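# Close both cupboard doors fully without slamming them

## Task

Get both of the cupboard's doors completely closed. Any door hit hard enough to slam, whether opening or closing, means failure, and so does the robot toppling or being left leaning. A door that stays closed only because the robot is holding it does not count. When finished, release everything and back away.

## Robot and tools

Robot: a Hello Robot Stretch 3 with a single arm. It has a two-wheeled base (0.33 m long, 0.34 m wide), a lift that rides a mast, and a telescoping arm that reaches out to the robot's RIGHT side. The gripper cannot move forward or back by itself, so the base has to drive for that. Turning in place pivots around the point midway between the wheels, 0.05 m behind the front edge. With the arm pulled in and the wrist folded, the turning sweep has a radius of 0.28 m. An unfolded, level wrist reaches past that.

Frames: the base frame has its origin on the floor between the drive wheels, with x forward, y left and z up. hand_pose is reported in this frame, at the point where the closed fingertips meet. The odometry frame is wherever the base frame was when the scene began. Heading is positive to the left.

Tools:
- execute_actions {actions, cameras}: actions holds exactly one action object, or is empty to just read state and images. An action can contain "base", "joints", or both, and optionally "contact_limits". All its motions start at once. base takes a single command that is an offset from where the base currently is: {"translate_m": d} in metres, positive forward, -1 to 1; or {"rotate_rad": d} in radians, positive counter-clockwise (left), -3.2 to 3.2. The base cannot move sideways. joints is one dictionary of absolute targets keyed by joint name: lift_m 0 to 1.1 m (arm height); arm_m 0 to 0.52 m (extension); wrist_yaw_rad -1.345 to 4.42 (0 points along the arm, positive swings toward the front, 3.0 folds it over the base); wrist_pitch_rad -1.57 to 0.451 (0 is level, negative tips the fingertips down); wrist_roll_rad -2.911 to 2.911; gripper_m -0.089 to 0.179 (larger is wider; the real fingertip gap is 0.007 to 0.025 less than the value, and 0 below 0.007); head_pan_rad -3.953 to 1.73 (0 is forward, -1.57 looks along the arm); head_tilt_rad -1.53 to 0.419 (negative looks down). contact_limits has only arm_m: an effort percentage from 1 to 100 at which the arm stops. Smaller values are gentler, but too small stops it immediately. cameras is a list chosen from head_camera, nav_camera, wrist_camera and all. If it is omitted or null you get all of them, and [] gets none. Any unknown key or value out of range rejects the whole call and nothing moves. Each action runs for at most 15 s.
- wait {seconds 0 to 10}: sends no new commands and returns state and images.
- zoom_image {camera, region [x0,y0,x1,y1]}: an enlarged view of the latest full image, at most 504x504 pixels, with the origin at the top-left.
- finished_scene {scene}: ends the scene permanently and reports whether it succeeded. If you reply without calling any tool, all remaining scenes end.

Results: base_status and joint_status say how each motion finished. "done" on the base only means the wheels turned the commanded amount, even if they slipped. "off_target" means it stopped short and may still be pushing. After contact_stop, time_out or torque_fault the old target is dropped. The arm and lift stop on firm contact and then go slack until they get a new command, and a slack lift can sink under load. on_its_own covers joints you did not command, and "held at" there is the target, not the actual position. A joint left out of an action may keep pushing toward its previous target. Once a call reports a stop, later motion calls in the same reply are skipped. motor_effort is a percentage, with the peak in brackets, and carries bias and noise. Wheel effort that is positive pushes forward. lidar_m lists 12 sectors of 30 degrees each, counter-clockwise starting straight ahead (4th left, 7th behind, 10th right), measured at a height of 0.17 m over a range of 0.15 to 12 m, with "-" meaning nothing seen. wrist_depth_mm and head_depth_mm are 7x7 grids of median depth. base_tilt is given in degrees, positive when leaning forward or right. turned_by_wheels and turned_by_imu give the turn since the last result. Camera calibration (K, T_world_to_cam relative to the base frame) is provided, and it has small errors.

Speed: the base is fast (0.30 m/s) only while the arm is stowed, meaning lift_m below 0.30, arm_m below 0.03 and wrist_yaw_rad above 2.54. Otherwise it is slow.

Avoid: folding or unfolding the wrist unless lift_m is between 0.32 and 0.95, pitch is -0.4 and roll is near 0. When yaw is below -0.4, keep pitch at -0.5 or lower. Pushing something that will not move with the gripper higher than about 0.45 m can tip the robot, and a second push right after a contact_stop makes this more likely. Do not drive while the gripper is hooked on something fixed. If the robot snags or leans, undo the last move in small steps, pull the gripper away, and lower lift_m to about 0.2. Wrist servos overloaded for too long switch off for 10 s. Push doors slowly with a contact limit on the arm so they do not slam. Make sure the doors stay shut without the robot's help, then open the gripper and back away before ending the scene.

Each tool is called as a command line: name --argument value for each argument, lists and objects as JSON in quotes; but a table of rows of numbers goes row by row, as --pt "numbers of a row", without its own name.

## Session

execute_actions --actions '[]'

Scene clock: 0.00 s.
base_odometry: x=+0.000 y=+0.000 heading=+0.000 (m, m, rad; odometry frame)
turned_by_wheels: +0.000 (rad since the last result)
turned_by_imu: +0.000 (rad since the last result)
base_tilt: forward=-0.6 right=+0.5 (deg)
lidar_m: 1.91 1.54 2.42 2.20 1.39 1.79 1.60 1.35 1.34 1.50 2.39 2.99
head_depth_mm: 1831 2368 3087 3103 3094 3083 2475 / 1834 2345 3336 3347 3312 3284 2436 / 1820 2618 3658 3639 3597 3552 2441 / 1822 2611 3737 3683 3687 3549 2479 / 1820 2647 3334 3319 3255 3181 2473 / 1808 2652 3001 2934 2832 1957 1946 / 1806 2647 2687 2672 2318 2227 2164
base_status: not commanded
joint_positions: lift_m=+0.550 arm_m=-0.002 wrist_yaw_rad=+2.893 wrist_pitch_rad=-0.528 wrist_roll_rad=+0.015 gripper_m=+0.037 head_pan_rad=-0.005 head_tilt_rad=+0.008
joint_status: not commanded
motor_effort: left_wheel=+0 right_wheel=+0 lift_m=+35 arm_m=+0 wrist_yaw_rad=+0 wrist_pitch_rad=+4 wrist_roll_rad=+0 gripper_m=+0 head_pan_rad=+0 head_tilt_rad=+1 (%)
hand_pose: x=+0.0302 y=+0.0595 z=+0.5386 quat_wxyz=(+0.269, +0.705, +0.097, +0.649) (m; base frame)
wrist_depth_mm: - - - - - - - / - - - - - - - / - - - - - - - / 956 - 974 984 - - - / 811 800 850 855 856 907 920 / 711 733 710 733 772 778 800 / 636 635 666 663 667 691 694
pictures: head_camera (sideways: a quarter turn clockwise sets it upright), nav_camera (sideways: a quarter turn counterclockwise sets it upright), wrist_camera
Images, in order (width x height): head_camera 896x504, nav_camera 672x504, wrist_camera 644x364.

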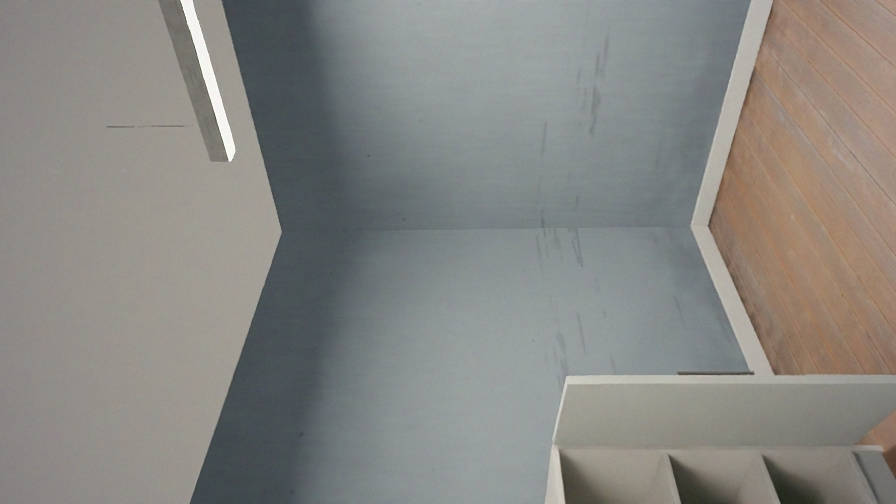

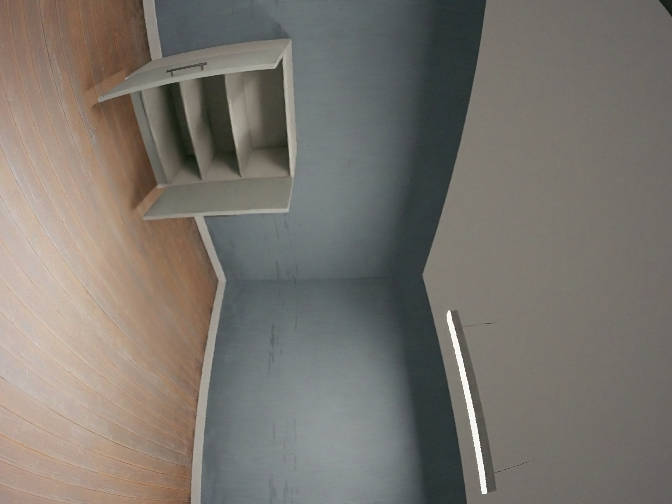

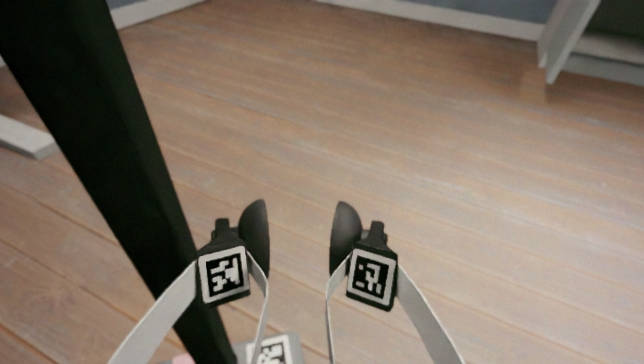

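execute_actions --actions '[{"joints":{"head_pan_rad":0.45,"head_tilt_rad":-0.45}}]' --cameras '["head_camera"]'

Scene clock: 1.17 s.
base_odometry: x=+0.000 y=+0.000 heading=+0.000 (m, m, rad; odometry frame)
turned_by_wheels: +0.000 (rad since the last result)
turned_by_imu: +0.000 (rad since the last result)
base_tilt: forward=-0.6 right=+0.6 (deg)
lidar_m: 1.91 1.55 2.42 2.19 1.39 1.79 1.60 1.35 1.34 1.51 2.39 2.99
head_depth_mm: 2627 2841 3090 3196 2256 1717 1392 / 2496 2666 2007 2187 2180 1714 1393 / 2398 2542 2476 2605 2262 1730 1398 / 2261 2444 2561 2643 2273 1740 1397 / 2200 2324 2433 2586 2172 1735 1409 / 2107 2216 1918 2142 2189 1729 1403 / 2024 2151 2293 2464 2296 1751 1414
base_status: not commanded
joint_positions: lift_m=+0.550 arm_m=-0.002 wrist_yaw_rad=+2.893 wrist_pitch_rad=-0.528 wrist_roll_rad=+0.015 gripper_m=+0.037 head_pan_rad=+0.443 head_tilt_rad=-0.444
joint_status: all done
motor_effort: left_wheel=+1(0) right_wheel=+0(0) lift_m=+35(35) arm_m=-1(1) wrist_yaw_rad=+0(0) wrist_pitch_rad=+4(4) wrist_roll_rad=+0(0) gripper_m=+0(0) head_pan_rad=+4(34) head_tilt_rad=-3(20) (%)
hand_pose: x=+0.0302 y=+0.0595 z=+0.5386 quat_wxyz=(+0.269, +0.705, +0.097, +0.649) (m; base frame)
wrist_depth_mm: - - - - - - - / - - - - - - - / - - - - - - - / 959 - 987 984 - - - / 817 793 880 876 862 920 916 / 699 736 715 734 777 796 770 / 635 633 686 653 680 677 683
pictures: head_camera (sideways: a quarter turn clockwise sets it upright)
camera_calibration (this result's frames):
head_camera: T_world_to_cam=[[-0.349361, -0.167472, -0.9219, 1.21626], [-0.444404, 0.895809, 0.00567829, 0.00396264], [0.824895, 0.41168, -0.387386, 0.4521], [0, 0, 0, 1]] pos_world=[0.0537412, 0.0140196, 1.29639]
Images, in order (width x height): head_camera 896x504.

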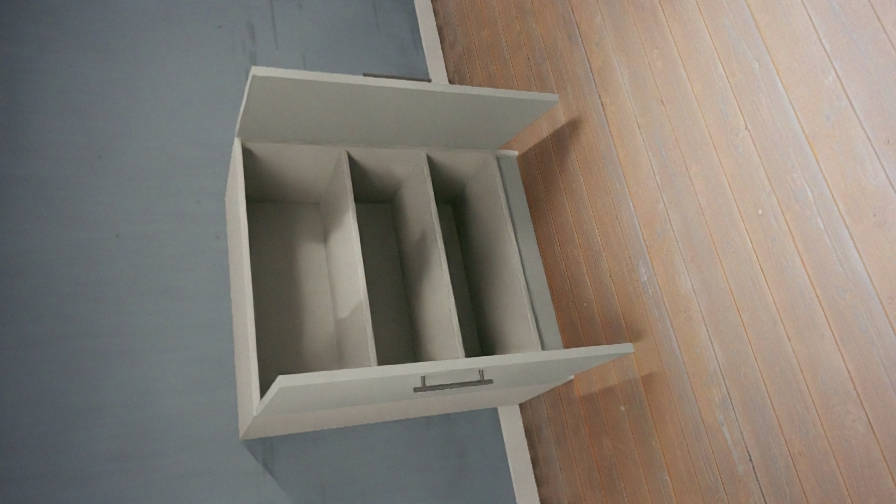

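execute_actions --actions '[{"base":{"rotate_rad":0.69},"joints":{"lift_m":0.28}}]' --cameras '[]'

execute_actions --actions '[{"base":{"translate_m":0.96}}]' --cameras '[]'

execute_actions --actions '[{"base":{"rotate_rad":1.84},"joints":{"head_pan_rad":-1.8,"head_tilt_rad":-0.8}}]' --cameras '[]'

execute_actions --actions '[{"joints":{"lift_m":0.35,"wrist_pitch_rad":-0.4,"wrist_yaw_rad":0,"gripper_m":0}}]'

Scene clock: 5.63 s.
base_odometry: x=+0.000 y=+0.000 heading=+0.690 (m, m, rad; odometry frame)
turned_by_wheels: +0.690 (rad since the last result)
turned_by_imu: +0.687 (rad since the last result)
base_tilt: forward=-0.7 right=+0.6 (deg)
lidar_m: 1.55 2.42 1.99 1.39 1.60 1.50 1.34 1.34 1.65 2.99 2.99 1.91
head_depth_mm: 1999 2129 2290 2493 2238 1713 1393 / 2045 2195 2351 2552 2267 1710 1407 / 2086 2245 2436 2624 2251 1730 1398 / 2140 2314 2527 2710 2267 1731 1408 / 2232 2379 2564 2748 2279 1742 1401 / 2278 2475 2666 2885 2287 1736 1408 / 2364 2526 2747 2959 2300 1747 1420
base_status: done
joint_positions: lift_m=+0.280 arm_m=-0.002 wrist_yaw_rad=+2.893 wrist_pitch_rad=-0.528 wrist_roll_rad=+0.015 gripper_m=+0.037 head_pan_rad=+0.443 head_tilt_rad=-0.444
joint_status: all done
motor_effort: left_wheel=-3(8) right_wheel=+3(6) lift_m=+30(32) arm_m=+0(1) wrist_yaw_rad=+0(0) wrist_pitch_rad=+4(4) wrist_roll_rad=+0(0) gripper_m=+0(0) head_pan_rad=+4(4) head_tilt_rad=-2(3) (%)
hand_pose: x=+0.0302 y=+0.0595 z=+0.2690 quat_wxyz=(+0.269, +0.705, +0.097, +0.649) (m; base frame)
wrist_depth_mm: - - - - - - - / - 887 877 870 935 984 - / 655 718 675 720 739 763 790 / 558 - 584 595 609 605 638 / 483 - - 527 507 520 537 / - - - 427 457 459 463 / - - - 388 388 401 407
pictures: none
No camera images: the call's "cameras" was empty. Leave "cameras" out to get every camera's image.

Scene clock: 10.60 s.
base_odometry: x=+0.741 y=+0.611 heading=+0.690 (m, m, rad; odometry frame)
turned_by_wheels: +0.000 (rad since the last result)
turned_by_imu: +0.003 (rad since the last result)
base_tilt: forward=-0.6 right=+0.6 (deg)
lidar_m: 0.58 1.48 1.79 1.97 1.98 2.36 2.28 2.32 2.81 2.81 1.14 1.26
head_depth_mm: 1184 1266 1371 1473 1605 1674 1363 / 1221 1312 1406 1525 1656 1712 1394 / 1253 1348 1454 1559 1714 1725 1403 / 1288 1383 1487 1632 1785 1739 1391 / 1322 1419 1543 1673 1855 1731 1409 / 1367 1463 1594 1743 1921 1728 1403 / 1401 1511 1653 1819 2006 1753 1408
base_status: done
joint_positions: lift_m=+0.280 arm_m=-0.002 wrist_yaw_rad=+2.893 wrist_pitch_rad=-0.528 wrist_roll_rad=+0.015 gripper_m=+0.037 head_pan_rad=+0.443 head_tilt_rad=-0.445
joint_status: not commanded
motor_effort: left_wheel=-4(9) right_wheel=+3(8) lift_m=+30(30) arm_m=-1(1) wrist_yaw_rad=+0(0) wrist_pitch_rad=+4(4) wrist_roll_rad=+0(0) gripper_m=+0(1) head_pan_rad=+3(3) head_tilt_rad=-2(2) (%)
hand_pose: x=+0.0302 y=+0.0595 z=+0.2690 quat_wxyz=(+0.269, +0.705, +0.097, +0.649) (m; base frame)
wrist_depth_mm: - - - - - - - / - 885 856 934 944 951 978 / 670 699 692 715 736 753 778 / 560 - 586 590 617 632 629 / 475 - - 522 522 527 533 / - - - 430 452 452 463 / - - - 392 396 401 407
pictures: none
No camera images: the call's "cameras" was empty. Leave "cameras" out to get every camera's image.

Scene clock: 13.07 s.
base_odometry: x=+0.741 y=+0.611 heading=+2.530 (m, m, rad; odometry frame)
turned_by_wheels: +1.840 (rad since the last result)
turned_by_imu: +1.828 (rad since the last result)
base_tilt: forward=-0.6 right=+0.6 (deg)
lidar_m: 1.97 1.64 2.34 2.28 2.45 2.87 2.81 1.15 0.58 0.99 1.56 2.01
head_depth_mm: 1322 1416 1546 1627 1554 1321 1161 / 1305 1291 1446 1647 1549 1323 1160 / 882 712 776 838 1091 1295 1162 / 1217 1392 1601 1781 1560 1325 1159 / 1266 1432 1669 1835 1566 1336 1165 / 1247 1420 1627 1826 1563 1341 1168 / 1235 1391 1597 1802 1579 1338 1167
base_status: done
joint_positions: lift_m=+0.280 arm_m=-0.002 wrist_yaw_rad=+2.893 wrist_pitch_rad=-0.528 wrist_roll_rad=+0.015 gripper_m=+0.037 head_pan_rad=-1.793 head_tilt_rad=-0.790
joint_status: all done
motor_effort: left_wheel=-3(13) right_wheel=+2(11) lift_m=+30(30) arm_m=-1(1) wrist_yaw_rad=+0(0) wrist_pitch_rad=+4(4) wrist_roll_rad=+0(0) gripper_m=+0(0) head_pan_rad=-4(43) head_tilt_rad=-3(20) (%)
hand_pose: x=+0.0302 y=+0.0595 z=+0.2690 quat_wxyz=(+0.269, +0.705, +0.097, +0.649) (m; base frame)
wrist_depth_mm: - - - - - - - / - 882 863 917 928 966 987 / 656 719 698 730 731 742 758 / 555 - 589 594 612 623 649 / 486 - - 520 515 525 540 / - - - 425 449 455 461 / - - - 389 395 396 406
pictures: none
No camera images: the call's "cameras" was empty. Leave "cameras" out to get every camera's image.

Scene clock: 15.53 s.
base_odometry: x=+0.741 y=+0.611 heading=+2.530 (m, m, rad; odometry frame)
turned_by_wheels: +0.000 (rad since the last result)
turned_by_imu: +0.000 (rad since the last result)
base_tilt: forward=-0.6 right=+0.6 (deg)
lidar_m: 1.97 1.64 2.34 2.28 2.45 2.86 2.81 1.14 0.58 1.00 1.56 2.01
head_depth_mm: 1320 1408 1559 1637 1542 1320 1157 / 1302 1291 1443 1644 1554 1330 1158 / 885 711 774 839 1086 1300 1161 / 1229 1402 1600 1775 1560 1339 1184 / 1270 1445 1662 1834 1567 1330 1168 / 1250 1418 1636 1823 1572 1333 1168 / 1235 1396 1603 1794 1570 1341 1170
base_status: not commanded
joint_positions: lift_m=+0.350 arm_m=-0.002 wrist_yaw_rad=+0.002 wrist_pitch_rad=-0.420 wrist_roll_rad=+0.015 gripper_m=+0.000 head_pan_rad=-1.793 head_tilt_rad=-0.790
joint_status: all done
motor_effort: left_wheel=-3(3) right_wheel=+3(3) lift_m=+40(39) arm_m=-1(1) wrist_yaw_rad=-1(3) wrist_pitch_rad=+8(9) wrist_roll_rad=+0(0) gripper_m=-2(81) head_pan_rad=-4(4) head_tilt_rad=-3(4) (%)
hand_pose: x=-0.0210 y=-0.3675 z=+0.3621 quat_wxyz=(+0.687, +0.147, -0.696, -0.148) (m; base frame)
wrist_depth_mm: - - - - 898 328 - / - - - - 847 322 - / - 978 - - 735 370 915 / 761 787 774 820 762 793 862 / 645 640 672 - 647 681 699 / 548 555 565 - 586 586 600 / 471 476 476 491 510 504 509
pictures: head_camera (sideways: a quarter turn clockwise sets it upright), nav_camera (sideways: a quarter turn counterclockwise sets it upright), wrist_camera
camera_calibration (this result's frames):
head_camera: T_world_to_cam=[[0.147629, 0.661132, -0.735602, 0.970317], [0.978517, -0.205852, 0.0113678, -0.0121204], [-0.143909, -0.721478, -0.677318, 0.835228], [0, 0, 0, 1]] pos_world=[-0.0111895, -0.0414039, 1.27962]
nav_camera: T_world_to_cam=[[-0.181143, -0.649467, 0.738498, -0.907723], [-0.974476, 0.219783, -0.045739, 0.118779], [-0.132603, -0.727934, -0.672702, 0.839845], [0, 0, 0, 1]] pos_world=[0.0626858, -0.00428959, 1.24075]
wrist_camera: T_world_to_cam=[[-0.999021, 0.0238648, 0.0372549, -0.0334709], [-0.0166125, 0.578099, -0.815797, 0.537393], [-0.0410059, -0.815617, -0.577137, 0.0689023], [0, 0, 0, 1]] pos_world=[-0.0216853, -0.25367, 0.479417]
Images, in order (width x height): head_camera 896x504, nav_camera 672x504, wrist_camera 644x364.

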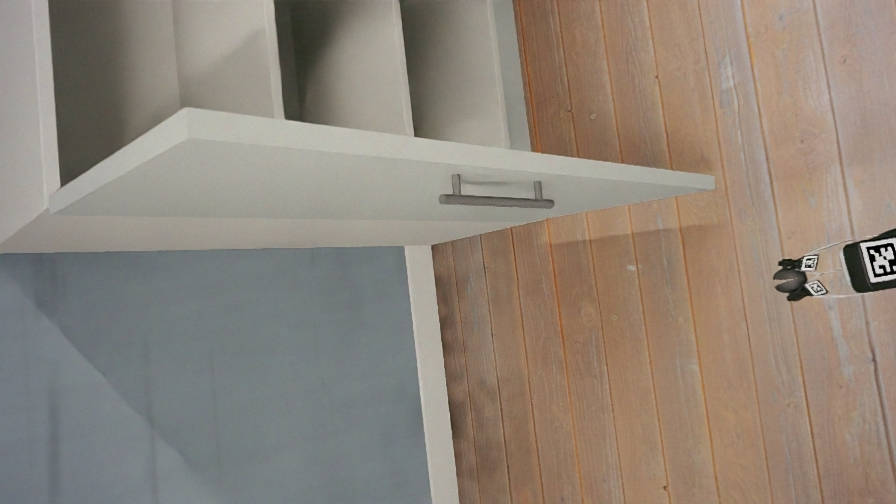

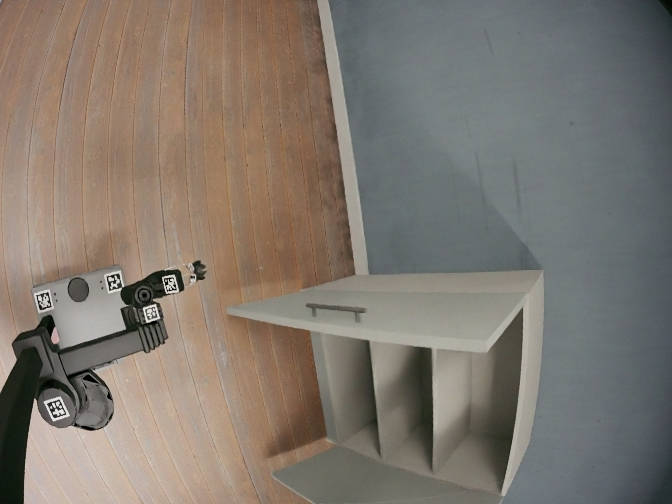

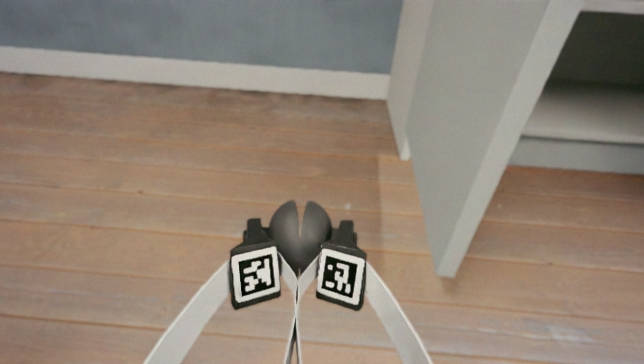

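execute_actions --actions '[{"joints":{"lift_m":0.25,"wrist_pitch_rad":0,"arm_m":0.33}}]' --cameras '[]'

execute_actions --actions '[{"base":{"translate_m":-0.5},"joints":{"head_pan_rad":-1.57}}]'

Scene clock: 19.50 s.
base_odometry: x=+0.741 y=+0.611 heading=+2.530 (m, m, rad; odometry frame)
turned_by_wheels: +0.000 (rad since the last result)
turned_by_imu: +0.000 (rad since the last result)
base_tilt: forward=-0.6 right=+0.6 (deg)
lidar_m: 1.97 1.64 2.34 2.28 2.45 2.88 2.81 1.15 0.59 0.99 1.56 2.01
head_depth_mm: 1319 1411 1533 1633 1555 1325 1155 / 1305 1289 1448 1646 1556 1327 1158 / 882 710 774 839 1088 1299 1157 / 1217 1403 1606 1776 1562 1280 1162 / 1269 1438 1661 1828 1599 1309 1161 / 1253 1414 1628 1831 1569 1344 1168 / 1231 1392 1603 1787 1575 1341 1168
base_status: not commanded
joint_positions: lift_m=+0.250 arm_m=+0.330 wrist_yaw_rad=+0.001 wrist_pitch_rad=-0.023 wrist_roll_rad=+0.015 gripper_m=+0.000 head_pan_rad=-1.793 head_tilt_rad=-0.790
joint_status: all done
motor_effort: left_wheel=-3(3) right_wheel=+2(3) lift_m=+29(36) arm_m=+3(7) wrist_yaw_rad=+0(1) wrist_pitch_rad=+9(9) wrist_roll_rad=+0(0) gripper_m=-2(2) head_pan_rad=-5(4) head_tilt_rad=-4(3) (%)
hand_pose: x=-0.0213 y=-0.7303 z=+0.3590 quat_wxyz=(+0.702, +0.008, -0.712, -0.008) (m; base frame)
wrist_depth_mm: 869 878 860 836 820 431 255 / 891 886 871 861 851 408 251 / 944 935 880 895 868 397 248 / 969 977 955 977 913 387 247 / 983 994 - - 853 379 241 / 734 758 751 - 711 370 240 / 580 587 604 615 592 366 237
pictures: none
No camera images: the call's "cameras" was empty. Leave "cameras" out to get every camera's image.

Scene clock: 25.67 s.
base_odometry: x=+1.150 y=+0.324 heading=+2.529 (m, m, rad; odometry frame)
turned_by_wheels: +0.000 (rad since the last result)
turned_by_imu: +0.000 (rad since the last result)
base_tilt: forward=-0.6 right=+0.6 (deg)
lidar_m: 2.12 2.62 2.38 2.35 2.48 2.36 2.31 0.72 0.81 0.70 1.53 2.20
head_depth_mm: 1008 1313 1440 1552 1517 1322 1152 / 1023 1291 1451 1555 1511 1327 1160 / 950 685 783 918 1173 1268 1163 / 882 750 873 1042 1289 1316 1162 / 851 832 985 1203 1486 1329 1166 / 866 932 1638 1841 1572 1336 1165 / 1271 1443 1686 1861 1574 1331 1170
base_status: done
joint_positions: lift_m=+0.250 arm_m=+0.330 wrist_yaw_rad=+0.002 wrist_pitch_rad=-0.023 wrist_roll_rad=+0.015 gripper_m=+0.000 head_pan_rad=-1.577 head_tilt_rad=-0.790
joint_status: all done
motor_effort: left_wheel=-2(8) right_wheel=+2(8) lift_m=+29(29) arm_m=+3(3) wrist_yaw_rad=-1(4) wrist_pitch_rad=+9(9) wrist_roll_rad=+0(0) gripper_m=-2(2) head_pan_rad=+3(25) head_tilt_rad=-4(4) (%)
hand_pose: x=-0.0209 y=-0.7303 z=+0.3590 quat_wxyz=(+0.702, +0.009, -0.712, -0.008) (m; base frame)
wrist_depth_mm: 836 289 209 163 133 114 697 / 875 304 218 169 137 116 720 / 912 327 226 174 140 119 569 / 948 346 236 180 145 122 787 / 964 373 264 - 149 127 727 / 742 399 288 - 152 133 582 / 590 536 270 199 153 140 490
pictures: head_camera (sideways: a quarter turn clockwise sets it upright), nav_camera (sideways: a quarter turn counterclockwise sets it upright), wrist_camera
camera_calibration (this result's frames):
head_camera: T_world_to_cam=[[0.00254586, 0.677462, -0.735554, 0.971138], [0.999899, 0.00858614, 0.0113688, -0.0122522], [0.0140175, -0.735508, -0.677371, 0.834334], [0, 0, 0, 1]] pos_world=[-0.0019167, -0.0441452, 1.27962]
nav_camera: T_world_to_cam=[[-0.0377816, -0.673249, 0.73845, -0.908534], [-0.998936, 0.00588996, -0.045739, 0.118929], [0.0264443, -0.739392, -0.672755, 0.838944], [0, 0, 0, 1]] pos_world=[0.0622908, 0.00793855, 1.24075]
wrist_camera: T_world_to_cam=[[-0.999057, 0.0359231, 0.0243664, -0.0111167], [-0.0159693, 0.217799, -0.975863, 0.538873], [-0.040363, -0.975332, -0.21702, -0.474675], [0, 0, 0, 1]] pos_world=[-0.0216601, -0.579933, 0.423123]
Images, in order (width x height): head_camera 896x504, nav_camera 672x504, wrist_camera 644x364.

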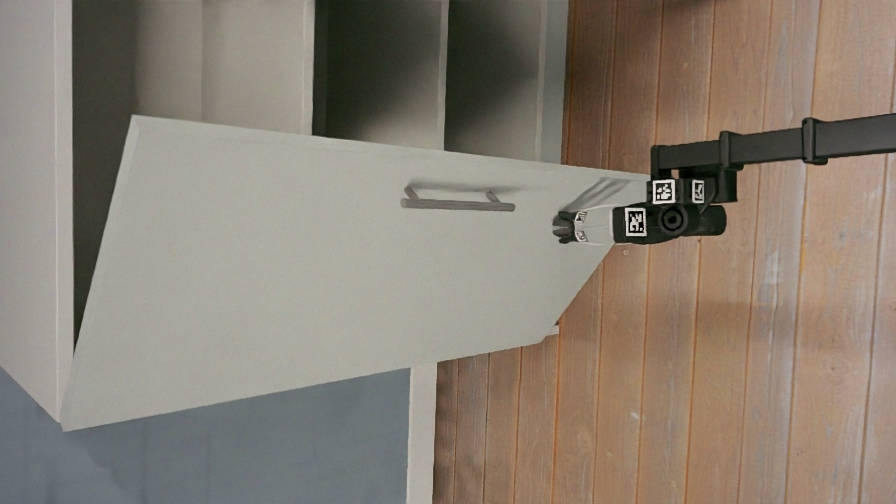

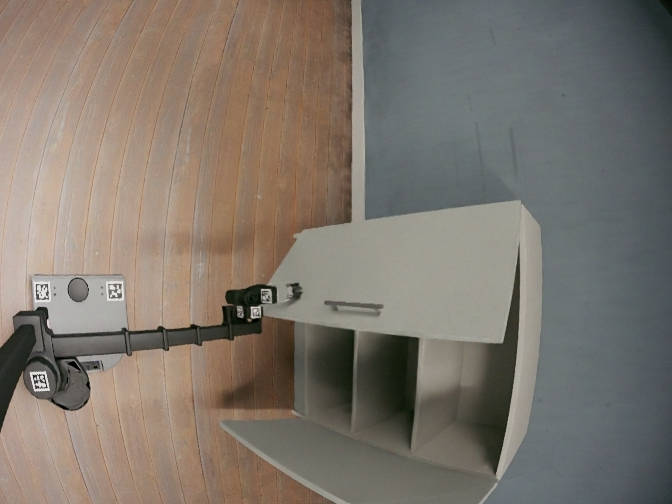

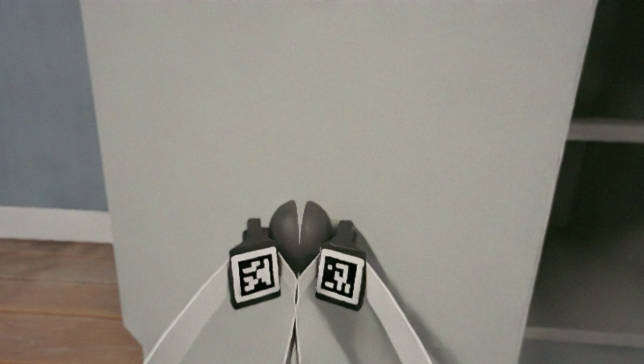

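execute_actions --actions '[{"base":{"translate_m":-0.07},"joints":{"arm_m":0.40}}]' --cameras '[]'

execute_actions --actions '[{"joints":{"arm_m":0.46}}]' --cameras '[]'

execute_actions --actions '[{"base":{"translate_m":-0.04},"joints":{"arm_m":0.52}}]'

Scene clock: 27.80 s.
base_odometry: x=+1.207 y=+0.283 heading=+2.529 (m, m, rad; odometry frame)
turned_by_wheels: +0.000 (rad since the last result)
turned_by_imu: +0.000 (rad since the last result)
base_tilt: forward=-0.6 right=+0.6 (deg)
lidar_m: 2.19 2.69 2.39 2.35 2.49 2.29 2.24 0.69 0.67 0.80 1.00 2.20
head_depth_mm: 1012 1307 1441 1395 1509 1318 1160 / 1014 1317 1453 1552 1516 1329 1167 / 869 771 900 1089 1329 1274 1161 / 880 813 941 1119 1385 1327 1162 / 847 856 1000 1202 1464 1332 1173 / 853 905 1072 1743 1564 1343 1168 / 1205 1424 1668 1853 1588 1338 1169
base_status: done
joint_positions: lift_m=+0.250 arm_m=+0.400 wrist_yaw_rad=+0.002 wrist_pitch_rad=-0.023 wrist_roll_rad=+0.015 gripper_m=+0.000 head_pan_rad=-1.577 head_tilt_rad=-0.790
joint_status: all done
motor_effort: left_wheel=-2(8) right_wheel=+3(4) lift_m=+30(29) arm_m=+3(7) wrist_yaw_rad=-1(2) wrist_pitch_rad=+9(9) wrist_roll_rad=+0(0) gripper_m=-2(2) head_pan_rad=+3(3) head_tilt_rad=-4(3) (%)
hand_pose: x=-0.0211 y=-0.8003 z=+0.3590 quat_wxyz=(+0.702, +0.009, -0.712, -0.008) (m; base frame)
wrist_depth_mm: 249 214 188 166 149 139 677 / 261 225 196 171 154 145 720 / 277 236 203 178 159 343 604 / 292 248 211 185 165 758 691 / 313 261 226 - 169 732 686 / 338 275 237 - 175 543 580 / 361 299 242 208 179 436 448
pictures: none
No camera images: the call's "cameras" was empty. Leave "cameras" out to get every camera's image.

Scene clock: 29.40 s.
base_odometry: x=+1.207 y=+0.283 heading=+2.529 (m, m, rad; odometry frame)
turned_by_wheels: +0.000 (rad since the last result)
turned_by_imu: +0.000 (rad since the last result)
base_tilt: forward=-0.6 right=+0.6 (deg)
lidar_m: 2.19 2.70 2.40 2.35 2.49 2.29 2.24 0.70 0.67 0.86 1.01 2.19
head_depth_mm: 1010 1300 1440 1391 1507 1321 1154 / 937 1286 1452 1553 1507 1331 1178 / 835 830 954 1158 1468 1317 1159 / 840 857 993 1168 1456 1339 1161 / 846 889 1035 1240 1488 1334 1162 / 854 922 1080 1737 1564 1340 1170 / 1208 1415 1685 1860 1576 1340 1170
base_status: not commanded
joint_positions: lift_m=+0.250 arm_m=+0.460 wrist_yaw_rad=+0.001 wrist_pitch_rad=-0.023 wrist_roll_rad=+0.015 gripper_m=+0.000 head_pan_rad=-1.577 head_tilt_rad=-0.790
joint_status: all done
motor_effort: left_wheel=-3(3) right_wheel=+2(3) lift_m=+29(29) arm_m=+4(4) wrist_yaw_rad=-1(1) wrist_pitch_rad=+9(9) wrist_roll_rad=+0(0) gripper_m=-2(1) head_pan_rad=+3(4) head_tilt_rad=-4(3) (%)
hand_pose: x=-0.0211 y=-0.8603 z=+0.3590 quat_wxyz=(+0.702, +0.009, -0.712, -0.008) (m; base frame)
wrist_depth_mm: 199 183 170 158 148 138 633 / 208 193 177 164 152 141 653 / 219 202 184 171 158 147 287 / 230 212 193 176 163 152 692 / 242 220 202 - 169 158 690 / 257 233 214 - 175 165 581 / 272 246 217 199 181 172 455
pictures: none
No camera images: the call's "cameras" was empty. Leave "cameras" out to get every camera's image.

Scene clock: 30.97 s.
base_odometry: x=+1.240 y=+0.260 heading=+2.529 (m, m, rad; odometry frame)
turned_by_wheels: +0.000 (rad since the last result)
turned_by_imu: +0.000 (rad since the last result)
base_tilt: forward=-0.6 right=+0.6 (deg)
lidar_m: 2.23 2.74 2.39 2.35 2.49 2.25 2.20 1.90 0.64 0.94 1.01 2.19
head_depth_mm: 1009 1303 1440 1392 1509 1324 1156 / 1025 1306 1447 1556 1512 1325 1165 / 868 918 1082 1338 1482 1324 1164 / 843 910 1052 1245 1490 1337 1166 / 857 924 1068 1278 1493 1337 1160 / 865 934 1084 1319 1523 1338 1170 / 877 967 1676 1845 1569 1340 1175
base_status: done
joint_positions: lift_m=+0.250 arm_m=+0.518 wrist_yaw_rad=+0.001 wrist_pitch_rad=-0.023 wrist_roll_rad=+0.015 gripper_m=+0.000 head_pan_rad=-1.577 head_tilt_rad=-0.790
joint_status: all done
joint sent to its limit — the command would take arm_m past its upper limit, so that joint was sent only as far as its limit.
motor_effort: left_wheel=-2(8) right_wheel=+3(4) lift_m=+30(29) arm_m=+3(5) wrist_yaw_rad=-1(1) wrist_pitch_rad=+9(9) wrist_roll_rad=+0(0) gripper_m=-1(2) head_pan_rad=+3(4) head_tilt_rad=-4(4) (%)
hand_pose: x=-0.0211 y=-0.9186 z=+0.3590 quat_wxyz=(+0.702, +0.009, -0.712, -0.008) (m; base frame)
wrist_depth_mm: 169 165 161 157 154 570 571 / 176 172 168 164 158 588 605 / 183 179 175 169 165 228 293 / 191 186 181 176 172 642 618 / 198 194 188 - 178 666 639 / 208 205 197 - 185 562 580 / 218 213 206 200 194 443 448
pictures: head_camera (sideways: a quarter turn clockwise sets it upright), nav_camera (sideways: a quarter turn counterclockwise sets it upright), wrist_camera
camera_calibration (this result's frames):
head_camera: T_world_to_cam=[[0.00251041, 0.677462, -0.735554, 0.971139], [0.999898, 0.00863847, 0.0113688, -0.0122522], [0.014056, -0.735507, -0.677371, 0.834333], [0, 0, 0, 1]] pos_world=[-0.00191439, -0.0441456, 1.27962]
nav_camera: T_world_to_cam=[[-0.0377463, -0.673251, 0.73845, -0.908534], [-0.998936, 0.00583768, -0.045739, 0.118929], [0.026483, -0.739391, -0.672755, 0.838944], [0, 0, 0, 1]] pos_world=[0.0622904, 0.0079415, 1.24075]
wrist_camera: T_world_to_cam=[[-0.999026, 0.0367751, 0.0243664, -0.00378562], [-0.0157836, 0.217812, -0.975863, 0.579906], [-0.0411947, -0.975298, -0.21702, -0.65836], [0, 0, 0, 1]] pos_world=[-0.0217499, -0.768269, 0.423123]
Images, in order (width x height): head_camera 896x504, nav_camera 672x504, wrist_camera 644x364.

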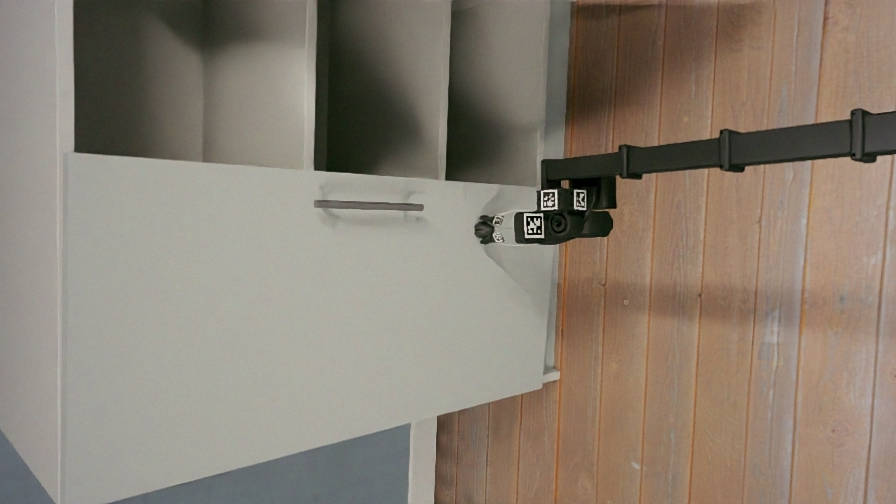

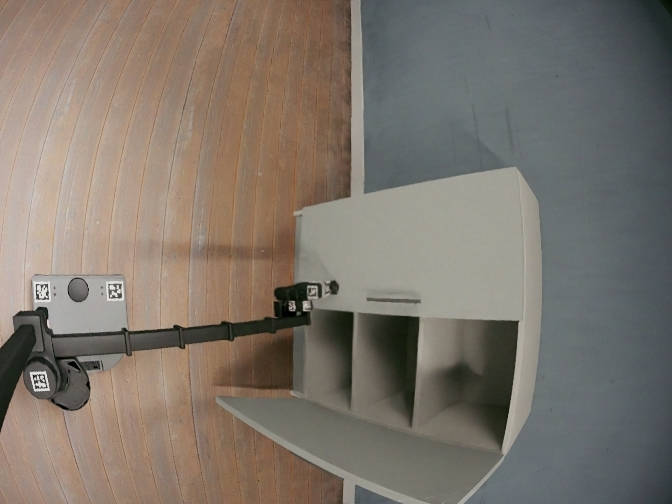

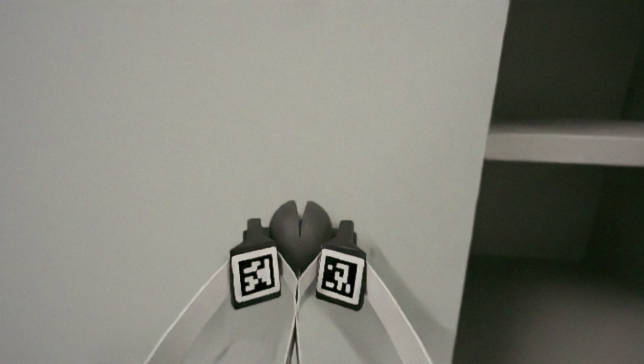

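execute_actions --actions '[{"joints":{"arm_m":0.0},"base":{"rotate_rad":0.09}}]' --cameras '[]'

execute_actions --actions '[{"base":{"translate_m":-0.8}}]' --cameras '[]'

execute_actions --actions '[{"base":{"rotate_rad":-0.09},"joints":{"arm_m":0.28,"head_pan_rad":-1.4}}]'

Scene clock: 36.30 s.
base_odometry: x=+1.240 y=+0.260 heading=+2.619 (m, m, rad; odometry frame)
turned_by_wheels: +0.090 (rad since the last result)
turned_by_imu: +0.090 (rad since the last result)
base_tilt: forward=-0.7 right=+0.6 (deg)
lidar_m: 2.23 2.84 2.36 2.35 2.59 2.22 2.20 0.64 0.70 0.94 1.57 2.45
head_depth_mm: 1012 1288 1181 1393 1478 1322 1154 / 857 917 1133 1399 1515 1324 1153 / 839 901 1035 1235 1460 1328 1159 / 858 924 1070 1272 1495 1332 1159 / 879 950 1097 1314 1524 1342 1164 / 891 985 1646 1842 1566 1335 1164 / 1321 1513 1765 1907 1573 1341 1171
base_status: done
joint_positions: lift_m=+0.250 arm_m=+0.000 wrist_yaw_rad=+0.000 wrist_pitch_rad=-0.023 wrist_roll_rad=+0.015 gripper_m=+0.000 head_pan_rad=-1.577 head_tilt_rad=-0.790
joint_status: all done
motor_effort: left_wheel=-3(11) right_wheel=+2(10) lift_m=+30(30) arm_m=-4(6) wrist_yaw_rad=+0(1) wrist_pitch_rad=+9(9) wrist_roll_rad=+0(0) gripper_m=-2(2) head_pan_rad=+3(3) head_tilt_rad=-3(4) (%)
hand_pose: x=-0.0214 y=-0.4009 z=+0.3590 quat_wxyz=(+0.702, +0.008, -0.712, -0.008) (m; base frame)
wrist_depth_mm: - - 686 656 897 - 759 / - - 712 673 - - 743 / - - 729 690 - - 697 / - - 776 729 - - 712 / - - 880 - 791 838 703 / 732 754 767 - 788 770 757 / 593 597 596 598 622 613 632
pictures: none
No camera images: the call's "cameras" was empty. Leave "cameras" out to get every camera's image.

Scene clock: 45.57 s.
base_odometry: x=+1.933 y=-0.139 heading=+2.619 (m, m, rad; odometry frame)
turned_by_wheels: +0.000 (rad since the last result)
turned_by_imu: -0.002 (rad since the last result)
base_tilt: forward=-0.6 right=+0.6 (deg)
lidar_m: 3.05 3.05 2.49 2.48 1.75 1.42 1.41 1.55 1.31 0.76 0.54 1.41
head_depth_mm: 1083 1224 1403 1655 1547 1320 1157 / 1099 1246 1438 1704 1543 1326 1158 / 1120 1270 1463 1732 1562 1333 1159 / 1139 1295 1483 1734 1561 1330 1169 / 972 1007 1079 1143 1279 1307 1163 / 831 745 810 883 976 1086 1164 / 988 641 675 728 787 925 1170
base_status: done
joint_positions: lift_m=+0.250 arm_m=+0.000 wrist_yaw_rad=+0.000 wrist_pitch_rad=-0.023 wrist_roll_rad=+0.015 gripper_m=+0.000 head_pan_rad=-1.577 head_tilt_rad=-0.790
joint_status: not commanded
motor_effort: left_wheel=-2(9) right_wheel=+2(3) lift_m=+30(30) arm_m=-4(4) wrist_yaw_rad=-1(0) wrist_pitch_rad=+9(9) wrist_roll_rad=+0(0) gripper_m=-2(2) head_pan_rad=+4(4) head_tilt_rad=-3(3) (%)
hand_pose: x=-0.0214 y=-0.4009 z=+0.3590 quat_wxyz=(+0.702, +0.008, -0.712, -0.008) (m; base frame)
wrist_depth_mm: 328 417 640 - 964 933 938 / 330 430 653 - 977 974 928 / 336 445 673 - - - 987 / 346 447 673 - - - - / 349 450 625 - - - - / 356 467 683 - 780 836 827 / 363 544 603 613 612 627 636
pictures: none
No camera images: the call's "cameras" was empty. Leave "cameras" out to get every camera's image.

Scene clock: 48.83 s.
base_odometry: x=+1.933 y=-0.139 heading=+2.529 (m, m, rad; odometry frame)
turned_by_wheels: -0.090 (rad since the last result)
turned_by_imu: -0.089 (rad since the last result)
base_tilt: forward=-0.5 right=+0.6 (deg)
lidar_m: 3.04 3.30 2.53 2.48 1.89 1.44 1.41 1.50 1.33 0.87 0.54 1.25
head_depth_mm: 1079 1218 1388 1626 1549 1323 1157 / 1102 1242 1431 1688 1550 1368 1146 / 1128 1282 1475 1720 1554 1328 1159 / 1046 1119 1275 1463 1498 1329 1166 / 822 784 870 985 1134 1286 1165 / 974 663 724 798 884 1022 1168 / 985 597 615 670 752 1290 1171
base_status: done
joint_positions: lift_m=+0.250 arm_m=+0.280 wrist_yaw_rad=+0.000 wrist_pitch_rad=-0.023 wrist_roll_rad=+0.015 gripper_m=+0.000 head_pan_rad=-1.407 head_tilt_rad=-0.790
joint_status: all done
motor_effort: left_wheel=+3(8) right_wheel=-3(5) lift_m=+30(29) arm_m=+3(2) wrist_yaw_rad=+0(0) wrist_pitch_rad=+9(9) wrist_roll_rad=+0(0) gripper_m=-2(2) head_pan_rad=+3(23) head_tilt_rad=-4(3) (%)
hand_pose: x=-0.0214 y=-0.6803 z=+0.3590 quat_wxyz=(+0.702, +0.008, -0.712, -0.008) (m; base frame)
wrist_depth_mm: 313 448 706 711 724 710 691 / 312 451 749 763 740 724 727 / 310 455 785 771 782 741 764 / 312 455 781 805 782 803 772 / 315 460 799 - 815 833 821 / 322 472 699 - 793 806 800 / 328 447 605 598 609 625 634
pictures: head_camera (sideways: a quarter turn clockwise sets it upright), nav_camera (sideways: a quarter turn counterclockwise sets it upright), wrist_camera
camera_calibration (this result's frames):
head_camera: T_world_to_cam=[[-0.112026, 0.668141, -0.735553, 0.971837], [0.984053, 0.17751, 0.0113688, -0.0121556], [0.138164, -0.72255, -0.677372, 0.833577], [0, 0, 0, 1]] pos_world=[0.0056621, -0.0448651, 1.27962]
nav_camera: T_world_to_cam=[[0.0765851, -0.669946, 0.738449, -0.909231], [-0.985552, -0.16308, -0.045739, 0.118847], [0.151069, -0.724277, -0.672756, 0.838184], [0, 0, 0, 1]] pos_world=[0.0601398, 0.0173242, 1.24075]
wrist_camera: T_world_to_cam=[[-0.998989, 0.0377821, 0.0243638, -0.012121], [-0.0155648, 0.21775, -0.97588, 0.527978], [-0.0421761, -0.975273, -0.216942, -0.425951], [0, 0, 0, 1]] pos_world=[-0.0218558, -0.529928, 0.423132]
Images, in order (width x height): head_camera 896x504, nav_camera 672x504, wrist_camera 644x364.

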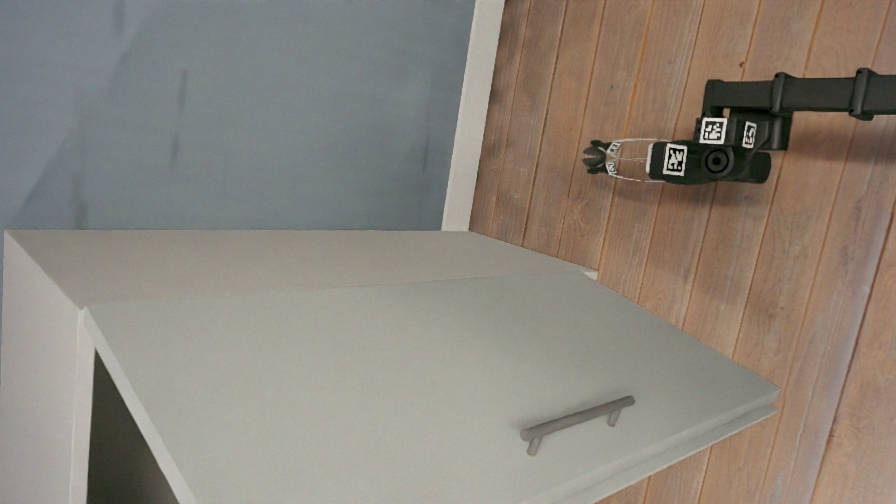

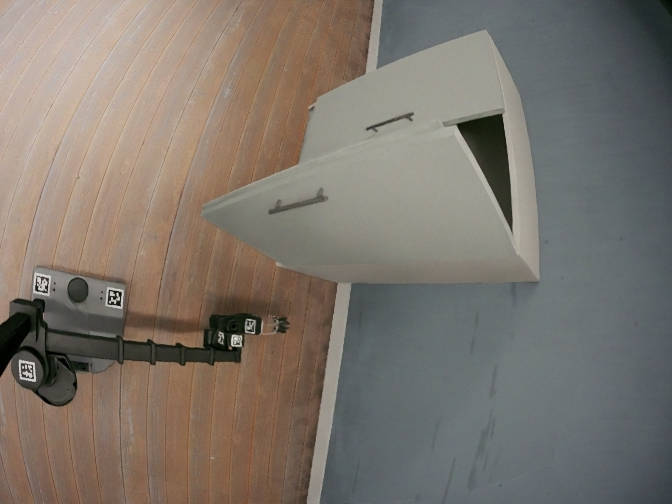

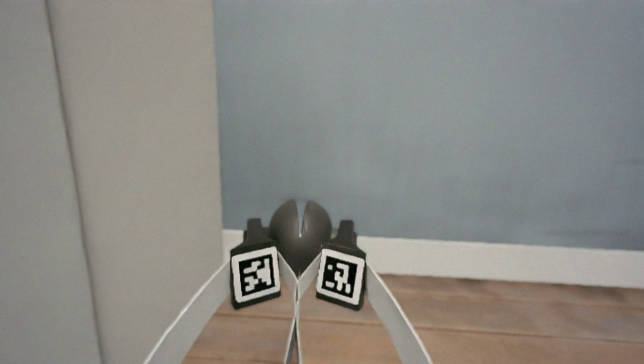

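zoom_image --camera "head_camera" --region '[500,340,820,504]'

execute_actions --actions '[{"base":{"translate_m":0.5},"joints":{"head_pan_rad":-1.5}}]'

Region (500, 340, 820, 504) of head_camera's 896x504 image, scaled by 1.575, with more detail than that image has; it fills the top 258 rows of this view, and the rest is white.

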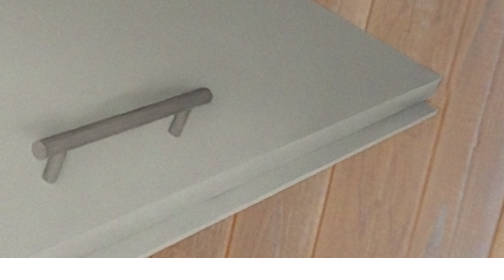

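Scene clock: 55.40 s.
base_odometry: x=+1.524 y=+0.148 heading=+2.529 (m, m, rad; odometry frame)
turned_by_wheels: +0.000 (rad since the last result)
turned_by_imu: +0.001 (rad since the last result)
base_tilt: forward=-0.6 right=+0.6 (deg)
lidar_m: 2.54 3.05 2.50 2.44 2.54 1.95 1.91 1.77 0.86 0.69 0.90 2.04
head_depth_mm: 790 743 877 1100 1511 1325 1155 / 859 716 836 1006 1268 1347 1156 / 875 688 801 953 1165 - 1161 / 954 664 765 907 1109 1309 1165 / 889 663 785 1092 1396 1342 1161 / 827 854 1000 1190 1468 1340 1164 / 834 872 1023 1233 1496 1337 1170
base_status: done
joint_positions: lift_m=+0.250 arm_m=+0.280 wrist_yaw_rad=-0.002 wrist_pitch_rad=-0.023 wrist_roll_rad=+0.015 gripper_m=+0.000 head_pan_rad=-1.493 head_tilt_rad=-0.790
joint_status: all done
motor_effort: left_wheel=+4(10) right_wheel=-3(15) lift_m=+29(29) arm_m=+4(3) wrist_yaw_rad=+1(22) wrist_pitch_rad=+9(9) wrist_roll_rad=+0(0) gripper_m=-2(4) head_pan_rad=-4(16) head_tilt_rad=-4(3) (%)
hand_pose: x=-0.0219 y=-0.6803 z=+0.3590 quat_wxyz=(+0.702, +0.008, -0.712, -0.009) (m; base frame)
wrist_depth_mm: 145 156 173 193 221 253 734 / 150 160 179 200 229 268 737 / 154 166 185 210 241 282 788 / 159 172 193 220 252 301 824 / 163 178 196 - 266 318 828 / 169 183 198 - 283 338 847 / 174 190 219 252 303 367 642
pictures: head_camera (sideways: a quarter turn clockwise sets it upright), nav_camera (sideways: a quarter turn counterclockwise sets it upright), wrist_camera
camera_calibration (this result's frames):
head_camera: T_world_to_cam=[[-0.0542872, 0.675289, -0.735553, 0.971485], [0.995655, 0.0924252, 0.0113688, -0.0122263], [0.0756609, -0.73174, -0.677372, 0.833958], [0, 0, 0, 1]] pos_world=[0.00181436, -0.044662, 1.27962]
nav_camera: T_world_to_cam=[[0.0188223, -0.674046, 0.738449, -0.908879], [-0.99591, -0.0779194, -0.045739, 0.11891], [0.0883697, -0.734568, -0.672756, 0.838567], [0, 0, 0, 1]] pos_world=[0.061427, 0.0126238, 1.24075]
wrist_camera: T_world_to_cam=[[-0.998912, 0.0397639, 0.0243636, -0.0112777], [-0.0151326, 0.217781, -0.97588, 0.528], [-0.0441107, -0.975187, -0.216942, -0.425958], [0, 0, 0, 1]] pos_world=[-0.0220647, -0.529928, 0.423132]
Images, in order (width x height): head_camera 896x504, nav_camera 672x504, wrist_camera 644x364.

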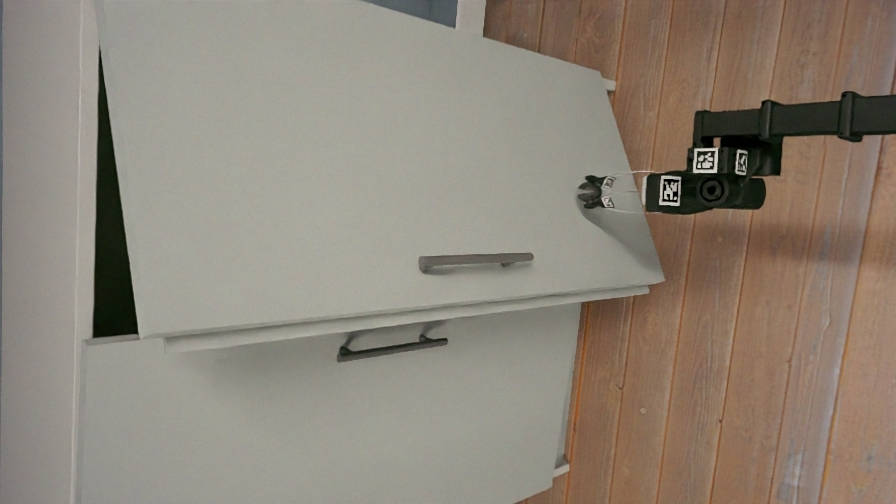

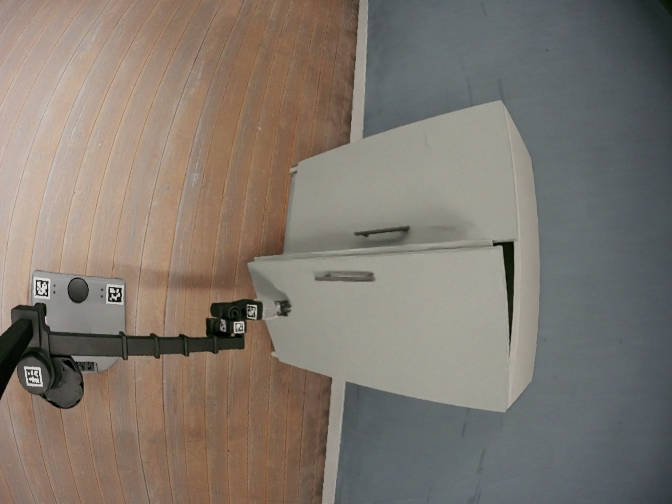

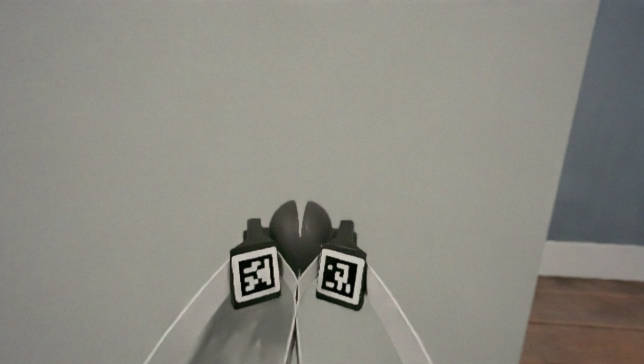

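execute_actions --actions '[{"joints":{"arm_m":0.12,"lift_m":0.55,"gripper_m":0.09}}]' --cameras '[]'

execute_actions --actions '[{"base":{"translate_m":0.25}}]' --cameras '[]'

execute_actions --actions '[{"joints":{"arm_m":0.33,"head_pan_rad":-1.65}}]'

Scene clock: 59.73 s.
base_odometry: x=+1.524 y=+0.148 heading=+2.529 (m, m, rad; odometry frame)
turned_by_wheels: +0.000 (rad since the last result)
turned_by_imu: +0.000 (rad since the last result)
base_tilt: forward=-0.6 right=+0.6 (deg)
lidar_m: 2.54 3.05 2.50 2.44 2.55 1.96 1.91 1.78 0.86 0.69 0.90 2.04
head_depth_mm: 793 745 876 1099 1511 1344 1169 / 862 715 840 1008 1273 1384 - / 874 688 799 957 1171 - 1141 / 957 664 765 906 1114 1307 1163 / 889 665 782 1090 1387 1339 1164 / 828 853 992 1191 1458 1333 1169 / 833 870 1021 1234 1502 1345 1175
base_status: not commanded
joint_positions: lift_m=+0.550 arm_m=+0.120 wrist_yaw_rad=-0.001 wrist_pitch_rad=-0.022 wrist_roll_rad=+0.015 gripper_m=+0.090 head_pan_rad=-1.493 head_tilt_rad=-0.790
joint_status: all done
motor_effort: left_wheel=+3(4) right_wheel=-3(3) lift_m=+40(41) arm_m=-4(8) wrist_yaw_rad=+1(1) wrist_pitch_rad=+9(9) wrist_roll_rad=+0(0) gripper_m=+0(79) head_pan_rad=-4(4) head_tilt_rad=-4(4) (%)
hand_pose: x=-0.0217 y=-0.5209 z=+0.6587 quat_wxyz=(+0.702, +0.008, -0.712, -0.009) (m; base frame)
wrist_depth_mm: 460 286 306 342 392 887 874 / 478 292 317 356 411 926 875 / 495 309 329 373 423 949 944 / 522 321 343 389 448 968 962 / 548 348 362 409 480 - - / 574 - 372 427 473 - - / 591 365 386 446 538 - -
pictures: none
No camera images: the call's "cameras" was empty. Leave "cameras" out to get every camera's image.

Scene clock: 63.20 s.
base_odometry: x=+1.319 y=+0.292 heading=+2.529 (m, m, rad; odometry frame)
turned_by_wheels: +0.000 (rad since the last result)
turned_by_imu: +0.001 (rad since the last result)
base_tilt: forward=-0.6 right=+0.6 (deg)
lidar_m: 2.29 2.78 2.48 2.43 2.58 2.20 2.16 1.79 0.73 0.68 0.93 2.06
head_depth_mm: 923 632 735 892 1145 1346 1171 / 933 1205 767 883 1073 1337 - / 804 824 953 1157 1425 - 1140 / 811 843 975 1161 1458 1333 1164 / 821 862 1000 1193 1453 1330 1164 / 826 881 1029 1296 1534 1342 1174 / 899 960 1648 1866 1578 1337 1163
base_status: done
joint_positions: lift_m=+0.550 arm_m=+0.120 wrist_yaw_rad=-0.001 wrist_pitch_rad=-0.022 wrist_roll_rad=+0.015 gripper_m=+0.090 head_pan_rad=-1.493 head_tilt_rad=-0.790
joint_status: not commanded
motor_effort: left_wheel=+3(10) right_wheel=-3(4) lift_m=+40(40) arm_m=-4(3) wrist_yaw_rad=+0(1) wrist_pitch_rad=+9(9) wrist_roll_rad=+0(0) gripper_m=+0(0) head_pan_rad=-4(4) head_tilt_rad=-4(4) (%)
hand_pose: x=-0.0217 y=-0.5209 z=+0.6587 quat_wxyz=(+0.702, +0.008, -0.712, -0.009) (m; base frame)
wrist_depth_mm: 499 476 468 462 290 319 381 / 512 495 485 473 300 338 403 / - 522 508 495 313 351 426 / - 540 531 520 329 378 456 / - 564 550 545 341 397 497 / - - 571 556 360 432 538 / - 609 597 591 378 470 -
pictures: none
No camera images: the call's "cameras" was empty. Leave "cameras" out to get every camera's image.

Scene clock: 65.97 s.
base_odometry: x=+1.319 y=+0.292 heading=+2.530 (m, m, rad; odometry frame)
turned_by_wheels: +0.000 (rad since the last result)
turned_by_imu: +0.001 (rad since the last result)
base_tilt: forward=-0.6 right=+0.6 (deg)
lidar_m: 2.29 2.78 2.48 2.43 2.57 2.21 2.16 1.79 0.78 0.73 0.93 2.07
head_depth_mm: 789 758 893 1088 1420 1315 1154 / 856 724 846 1023 1273 1345 - / 869 697 809 944 - 1327 1159 / 872 829 940 1075 1457 1333 1164 / 814 826 962 1143 1407 1330 1164 / 826 835 966 1152 1421 1342 1165 / 829 838 976 1161 1532 1341 1172
base_status: not commanded
joint_positions: lift_m=+0.550 arm_m=+0.330 wrist_yaw_rad=+0.017 wrist_pitch_rad=-0.022 wrist_roll_rad=+0.015 gripper_m=+0.090 head_pan_rad=-1.643 head_tilt_rad=-0.791
joint_status: all done
motor_effort: left_wheel=+10(9) right_wheel=-10(10) lift_m=+39(40) arm_m=+4(3) wrist_yaw_rad=-11(11) wrist_pitch_rad=+8(9) wrist_roll_rad=+0(0) gripper_m=+3(4) head_pan_rad=-4(23) head_tilt_rad=-3(4) (%)
hand_pose: x=-0.0171 y=-0.7302 z=+0.6589 quat_wxyz=(+0.702, +0.014, -0.712, -0.002) (m; base frame)
wrist_depth_mm: 286 278 270 261 699 132 142 / 295 291 278 270 157 138 149 / 307 301 291 277 163 143 148 / 318 311 302 290 169 150 161 / 340 325 313 305 166 157 166 / 356 - 329 316 - 166 173 / 369 354 344 337 187 178 183
pictures: head_camera (sideways: a quarter turn clockwise sets it upright), nav_camera (sideways: a quarter turn counterclockwise sets it upright), wrist_camera
camera_calibration (this result's frames):
head_camera: T_world_to_cam=[[0.047387, 0.676392, -0.735016, 0.970165], [0.998277, -0.0575709, 0.0113805, -0.0122575], [-0.0346179, -0.734289, -0.677954, 0.835388], [0, 0, 0, 1]] pos_world=[-0.00481745, -0.0435007, 1.27958]
nav_camera: T_world_to_cam=[[-0.0822671, -0.66986, 0.737916, -0.907567], [-0.996357, 0.0719788, -0.0457392, 0.118913], [-0.0224755, -0.73899, -0.673341, 0.840004], [0, 0, 0, 1]] pos_world=[0.0626963, 0.00425327, 1.24076]
wrist_camera: T_world_to_cam=[[-0.999479, 0.0211895, 0.0243309, -0.0253976], [-0.0191726, 0.216466, -0.976102, 0.830781], [-0.0259499, -0.97606, -0.215947, -0.41037], [0, 0, 0, 1]] pos_world=[-0.0201052, -0.579843, 0.722927]
Images, in order (width x height): head_camera 896x504, nav_camera 672x504, wrist_camera 644x364.

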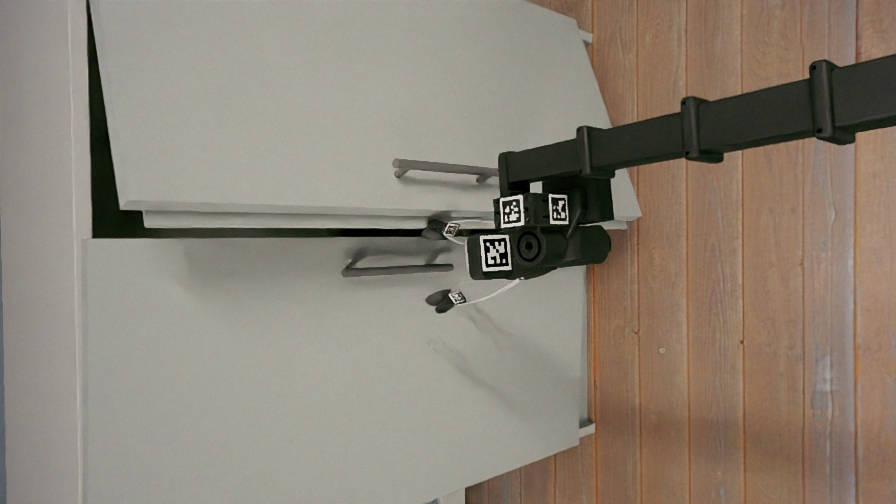

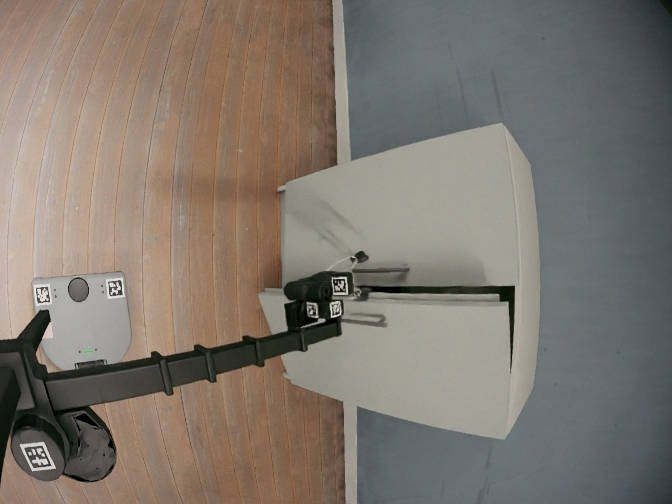

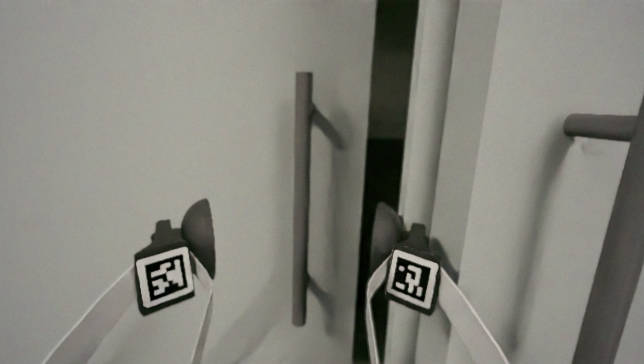

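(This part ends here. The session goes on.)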